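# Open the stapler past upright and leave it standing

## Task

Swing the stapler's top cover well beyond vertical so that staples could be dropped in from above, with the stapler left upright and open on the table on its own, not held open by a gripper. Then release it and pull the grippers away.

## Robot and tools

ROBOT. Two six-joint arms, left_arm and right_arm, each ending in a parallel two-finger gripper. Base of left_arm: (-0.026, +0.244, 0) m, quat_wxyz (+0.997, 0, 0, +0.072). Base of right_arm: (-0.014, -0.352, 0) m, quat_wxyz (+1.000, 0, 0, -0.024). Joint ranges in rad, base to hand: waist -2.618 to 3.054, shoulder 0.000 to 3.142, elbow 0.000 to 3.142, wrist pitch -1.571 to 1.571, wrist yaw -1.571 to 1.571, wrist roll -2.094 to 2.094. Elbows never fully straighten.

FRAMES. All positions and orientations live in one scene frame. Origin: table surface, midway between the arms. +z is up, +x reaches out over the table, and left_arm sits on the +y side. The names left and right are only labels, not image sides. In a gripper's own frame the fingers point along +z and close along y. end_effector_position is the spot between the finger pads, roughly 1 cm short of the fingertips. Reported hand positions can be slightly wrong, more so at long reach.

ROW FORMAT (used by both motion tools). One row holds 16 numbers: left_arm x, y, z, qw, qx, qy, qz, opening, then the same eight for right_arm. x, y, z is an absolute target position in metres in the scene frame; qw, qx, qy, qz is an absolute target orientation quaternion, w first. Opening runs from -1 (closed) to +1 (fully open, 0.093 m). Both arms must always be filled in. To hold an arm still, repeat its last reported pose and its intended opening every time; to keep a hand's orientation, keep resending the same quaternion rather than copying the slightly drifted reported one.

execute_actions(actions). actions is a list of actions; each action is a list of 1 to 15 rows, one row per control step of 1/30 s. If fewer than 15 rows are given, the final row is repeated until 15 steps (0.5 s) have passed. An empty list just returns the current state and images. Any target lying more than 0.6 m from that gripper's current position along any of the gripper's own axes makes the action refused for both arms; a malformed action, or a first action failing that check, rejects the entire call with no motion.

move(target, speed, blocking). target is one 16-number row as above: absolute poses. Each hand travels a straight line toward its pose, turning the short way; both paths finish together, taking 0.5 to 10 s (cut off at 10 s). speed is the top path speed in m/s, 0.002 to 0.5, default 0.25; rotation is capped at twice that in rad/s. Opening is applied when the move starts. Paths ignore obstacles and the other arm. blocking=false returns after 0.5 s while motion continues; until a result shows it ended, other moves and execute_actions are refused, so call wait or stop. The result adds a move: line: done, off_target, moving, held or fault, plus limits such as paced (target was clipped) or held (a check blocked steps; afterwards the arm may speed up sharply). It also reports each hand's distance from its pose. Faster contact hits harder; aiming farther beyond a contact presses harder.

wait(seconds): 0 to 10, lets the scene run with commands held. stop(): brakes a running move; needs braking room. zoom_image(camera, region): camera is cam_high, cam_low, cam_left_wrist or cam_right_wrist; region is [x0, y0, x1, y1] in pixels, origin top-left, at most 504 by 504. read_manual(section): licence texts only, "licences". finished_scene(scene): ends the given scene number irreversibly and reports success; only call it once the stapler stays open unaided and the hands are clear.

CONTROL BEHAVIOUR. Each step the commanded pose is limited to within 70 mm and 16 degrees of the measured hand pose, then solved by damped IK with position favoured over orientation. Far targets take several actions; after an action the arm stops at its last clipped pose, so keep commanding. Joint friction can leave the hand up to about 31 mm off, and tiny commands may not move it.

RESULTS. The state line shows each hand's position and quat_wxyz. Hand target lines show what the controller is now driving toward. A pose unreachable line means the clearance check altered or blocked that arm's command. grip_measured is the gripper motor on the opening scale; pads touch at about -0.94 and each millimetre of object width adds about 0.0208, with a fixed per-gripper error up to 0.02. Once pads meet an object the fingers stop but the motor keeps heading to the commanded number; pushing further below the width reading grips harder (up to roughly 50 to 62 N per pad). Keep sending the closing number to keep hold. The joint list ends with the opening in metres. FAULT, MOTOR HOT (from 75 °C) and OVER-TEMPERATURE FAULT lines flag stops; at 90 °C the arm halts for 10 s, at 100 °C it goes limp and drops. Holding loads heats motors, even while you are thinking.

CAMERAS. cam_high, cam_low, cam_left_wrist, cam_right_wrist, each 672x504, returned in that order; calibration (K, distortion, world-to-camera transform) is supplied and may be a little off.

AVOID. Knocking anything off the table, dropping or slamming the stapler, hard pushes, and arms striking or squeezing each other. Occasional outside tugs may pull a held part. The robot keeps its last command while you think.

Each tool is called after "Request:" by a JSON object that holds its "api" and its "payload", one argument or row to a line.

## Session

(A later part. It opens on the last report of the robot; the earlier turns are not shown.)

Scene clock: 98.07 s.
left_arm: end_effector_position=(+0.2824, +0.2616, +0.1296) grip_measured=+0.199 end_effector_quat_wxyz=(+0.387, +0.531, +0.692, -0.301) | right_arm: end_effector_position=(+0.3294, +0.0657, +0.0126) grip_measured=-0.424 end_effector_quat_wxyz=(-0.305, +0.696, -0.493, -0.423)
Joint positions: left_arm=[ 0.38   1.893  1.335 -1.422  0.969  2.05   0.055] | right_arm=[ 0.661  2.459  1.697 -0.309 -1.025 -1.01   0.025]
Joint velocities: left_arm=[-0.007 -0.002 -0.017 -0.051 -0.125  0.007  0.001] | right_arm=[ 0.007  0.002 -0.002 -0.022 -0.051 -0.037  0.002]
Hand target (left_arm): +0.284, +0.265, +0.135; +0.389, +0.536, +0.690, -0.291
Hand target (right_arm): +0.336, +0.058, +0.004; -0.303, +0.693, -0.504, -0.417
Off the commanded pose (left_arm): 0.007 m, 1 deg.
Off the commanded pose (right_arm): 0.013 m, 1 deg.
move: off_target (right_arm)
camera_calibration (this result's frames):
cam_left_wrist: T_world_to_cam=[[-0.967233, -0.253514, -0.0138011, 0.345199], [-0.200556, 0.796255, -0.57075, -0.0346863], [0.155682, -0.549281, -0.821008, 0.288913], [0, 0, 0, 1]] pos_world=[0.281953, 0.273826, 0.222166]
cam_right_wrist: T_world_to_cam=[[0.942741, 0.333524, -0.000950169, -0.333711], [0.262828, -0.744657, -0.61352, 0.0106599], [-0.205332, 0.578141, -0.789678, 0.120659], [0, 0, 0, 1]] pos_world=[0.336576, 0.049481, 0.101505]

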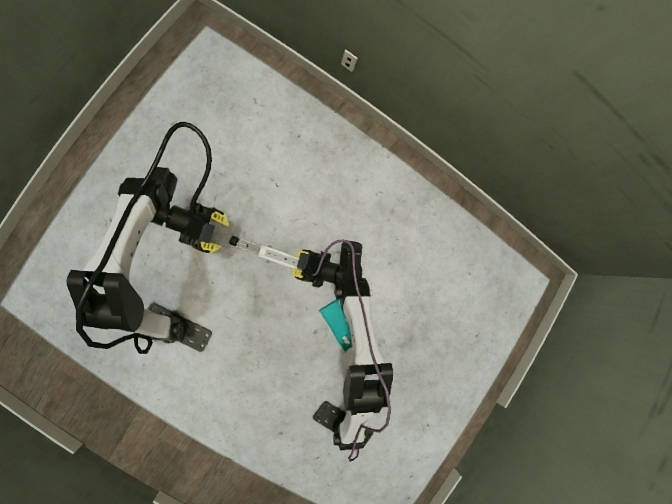

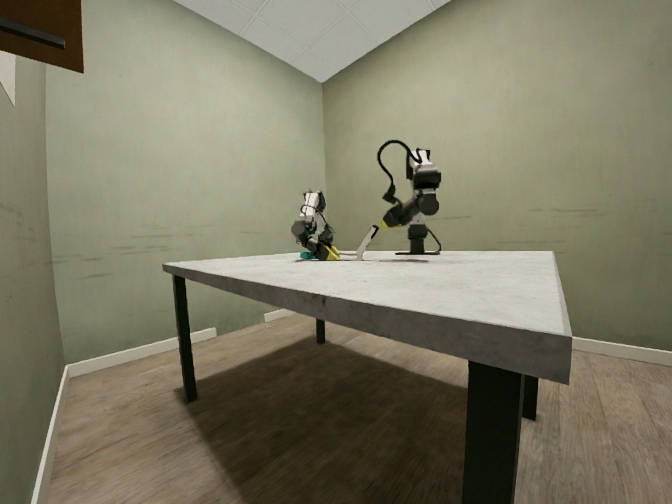

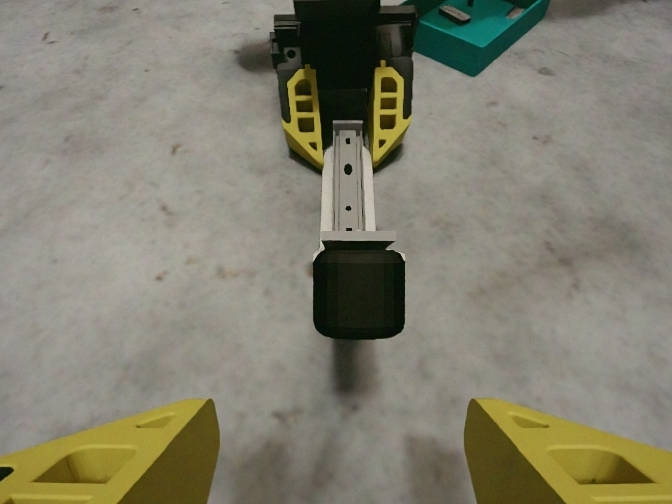

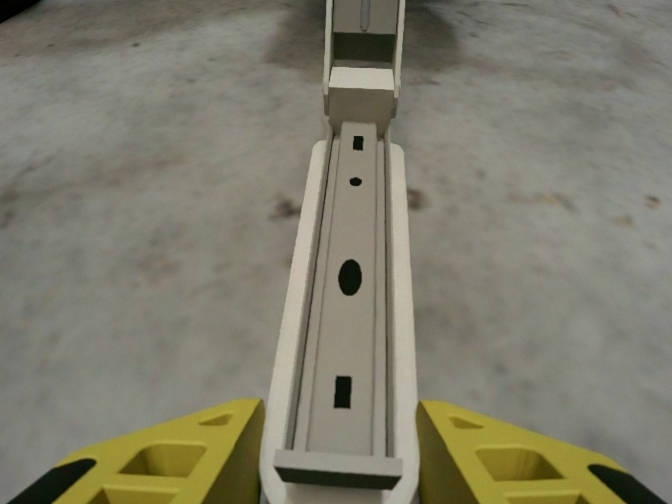

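Request:
{"api": "move", "payload": {
  "target": [0.285,0.265,0.135,0.39,0.535,0.69,-0.29,0.2,0.336,0.058,0.004,0.303,-0.693,0.504,0.417,0.3]
}}

Request:
{"api": "move", "payload": {
  "target": [0.29,0.35,0.16,0.336,0.5,0.77,-0.2,0.2,0.36,-0.04,0.1,0.26,-0.73,0.53,0.35,0.3]
}}

Scene clock: 104.27 s.
left_arm: end_effector_position=(+0.2820, +0.2614, +0.1296) grip_measured=+0.199 end_effector_quat_wxyz=(+0.387, +0.531, +0.691, -0.301) | right_arm: end_effector_position=(+0.3295, +0.0657, +0.0125) grip_measured=+0.297 end_effector_quat_wxyz=(-0.305, +0.696, -0.493, -0.423)
Joint positions: left_arm=[ 0.38   1.893  1.335 -1.425  0.968  2.052  0.055] | right_arm=[ 0.661  2.459  1.697 -0.309 -1.025 -1.01   0.059]
Joint velocities: left_arm=[-0.017 -0.007 -0.002  0.007 -0.066  0.022  0.001] | right_arm=[-0.012 -0.002 -0.002 -0.007 -0.066 -0.037 -0.001]
Hand target (left_arm): +0.285, +0.265, +0.135; +0.390, +0.535, +0.691, -0.290
Hand target (right_arm): +0.336, +0.058, +0.004; -0.303, +0.693, -0.504, -0.417
Off the commanded pose (left_arm): 0.007 m, 1 deg.
Off the commanded pose (right_arm): 0.013 m, 1 deg.
move: off_target (right_arm)
camera_calibration (this result's frames):
cam_left_wrist: T_world_to_cam=[[-0.967575, -0.252264, -0.0126706, 0.344364], [-0.200144, 0.796333, -0.570786, -0.0347255], [0.154079, -0.549742, -0.821001, 0.28953], [0, 0, 0, 1]] pos_world=[0.281637, 0.27369, 0.222247]
cam_right_wrist: T_world_to_cam=[[0.942802, 0.333352, -0.000859819, -0.333755], [0.26281, -0.744873, -0.613266, 0.0106275], [-0.205074, 0.577962, -0.789876, 0.120565], [0, 0, 0, 1]] pos_world=[0.336597, 0.0494919, 0.101462]

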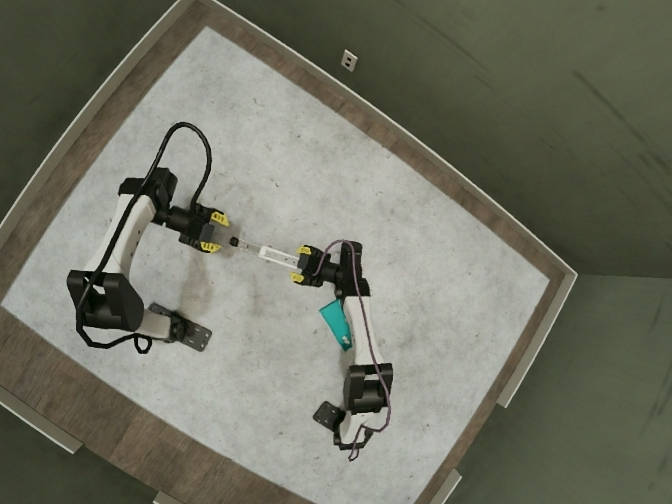

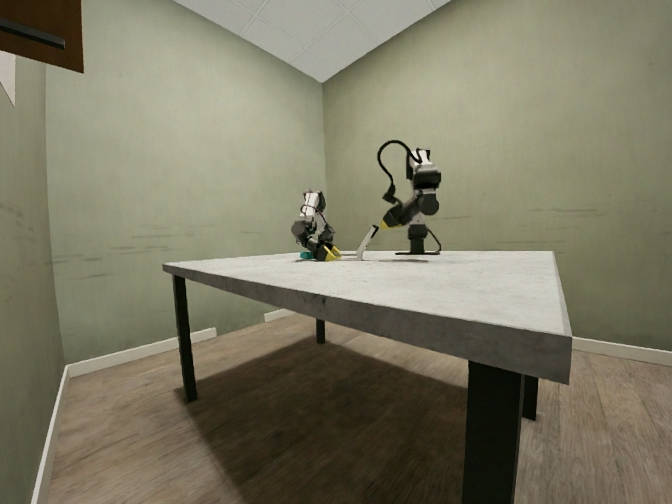

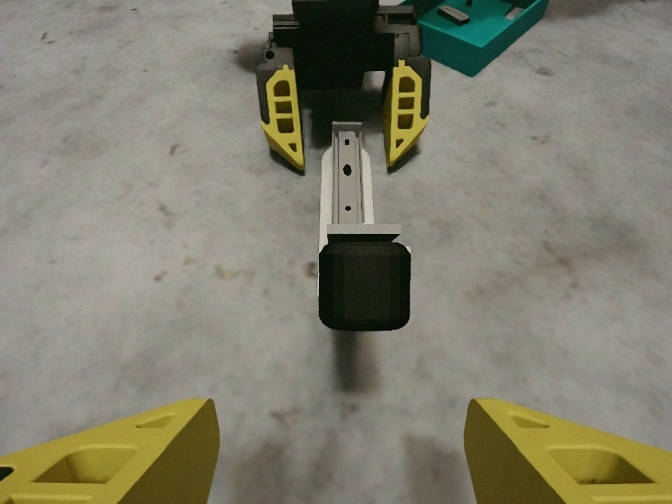

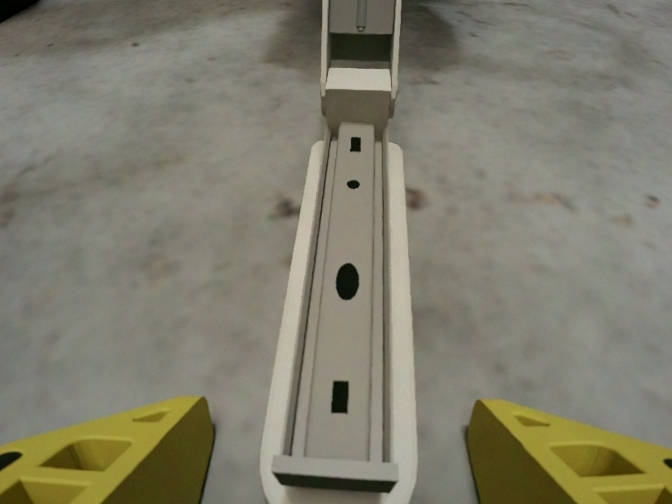

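Scene clock: 105.73 s.
left_arm: end_effector_position=(+0.2889, +0.3469, +0.1566) grip_measured=+0.199 end_effector_quat_wxyz=(+0.336, +0.502, +0.770, -0.204) | right_arm: end_effector_position=(+0.3586, -0.0401, +0.1028) grip_measured=+0.297 end_effector_quat_wxyz=(-0.262, +0.726, -0.529, -0.354)
Joint positions: left_arm=[ 0.539  1.893  1.577 -1.494  0.78   1.937  0.055] | right_arm=[ 0.469  2.274  1.892 -1.039 -0.902 -1.389  0.059]
Joint velocities: left_arm=[ 0.007 -0.017 -0.007  0.022 -0.081 -0.022 -0.   ] | right_arm=[-0.017  0.007  0.002 -0.022 -0.051  0.022  0.001]
Hand target (left_arm): +0.290, +0.350, +0.160; +0.335, +0.501, +0.772, -0.201
Hand target (right_arm): +0.362, -0.040, +0.100; -0.258, +0.729, -0.528, -0.350
Off the commanded pose (left_arm): 0.005 m, 0 deg.
Off the commanded pose (right_arm): 0.003 m, 1 deg.
move: done
camera_calibration (this result's frames):
cam_left_wrist: T_world_to_cam=[[-0.913254, -0.4053, -0.0412169, 0.41486], [-0.360571, 0.851241, -0.381283, -0.0884086], [0.18962, -0.333347, -0.923539, 0.288291], [0, 0, 0, 1]] pos_world=[0.292329, 0.339501, 0.249639]
cam_right_wrist: T_world_to_cam=[[0.95119, 0.308595, -0.00268176, -0.329627], [0.273427, -0.846757, -0.456334, -0.0444786], [-0.143093, 0.433327, -0.889805, 0.24124], [0, 0, 0, 1]] pos_world=[0.360219, -0.0404771, 0.193475]

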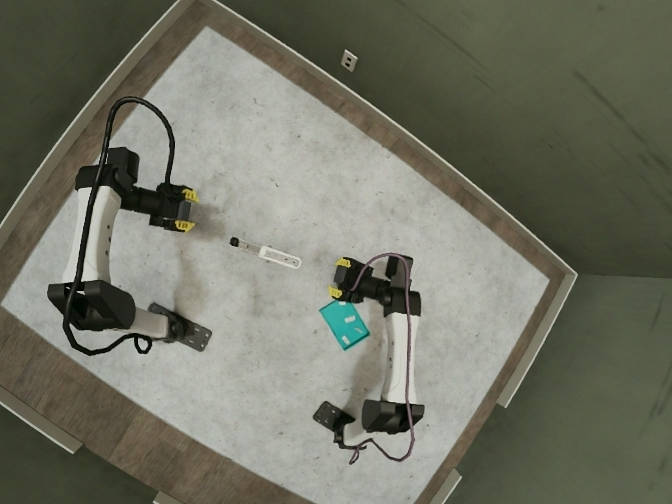

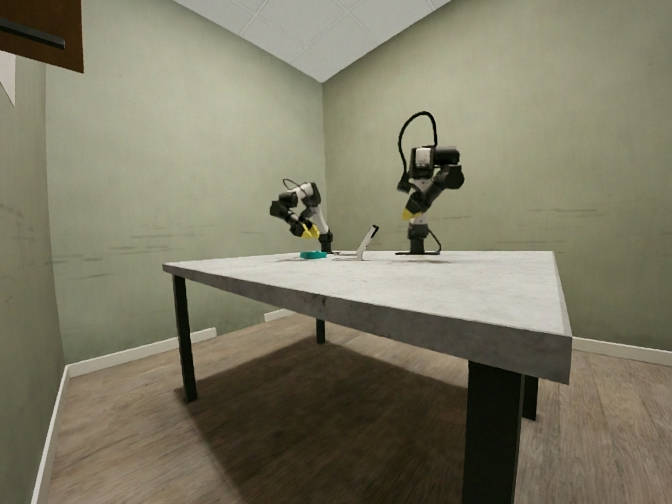

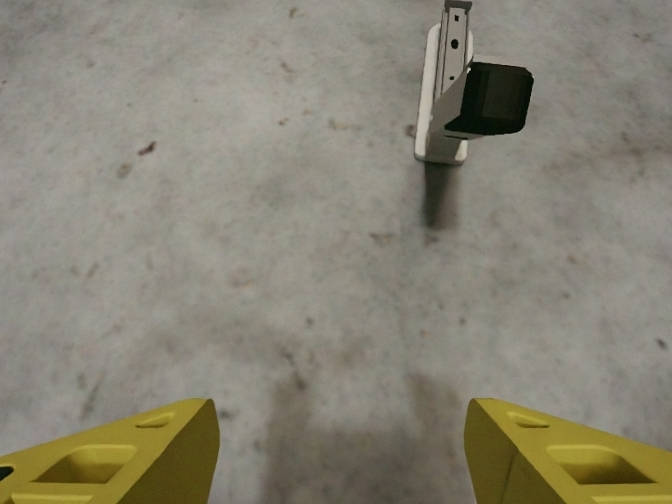

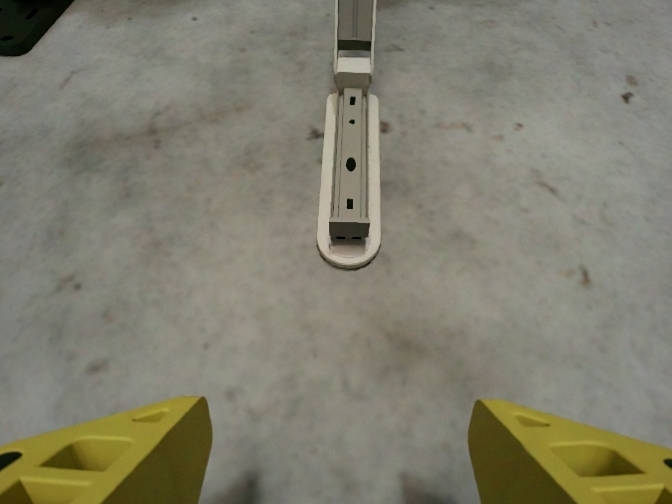

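Request:
{"api": "finished_scene", "payload": {
  "scene": 2
}}

The scene is finished: the task was done.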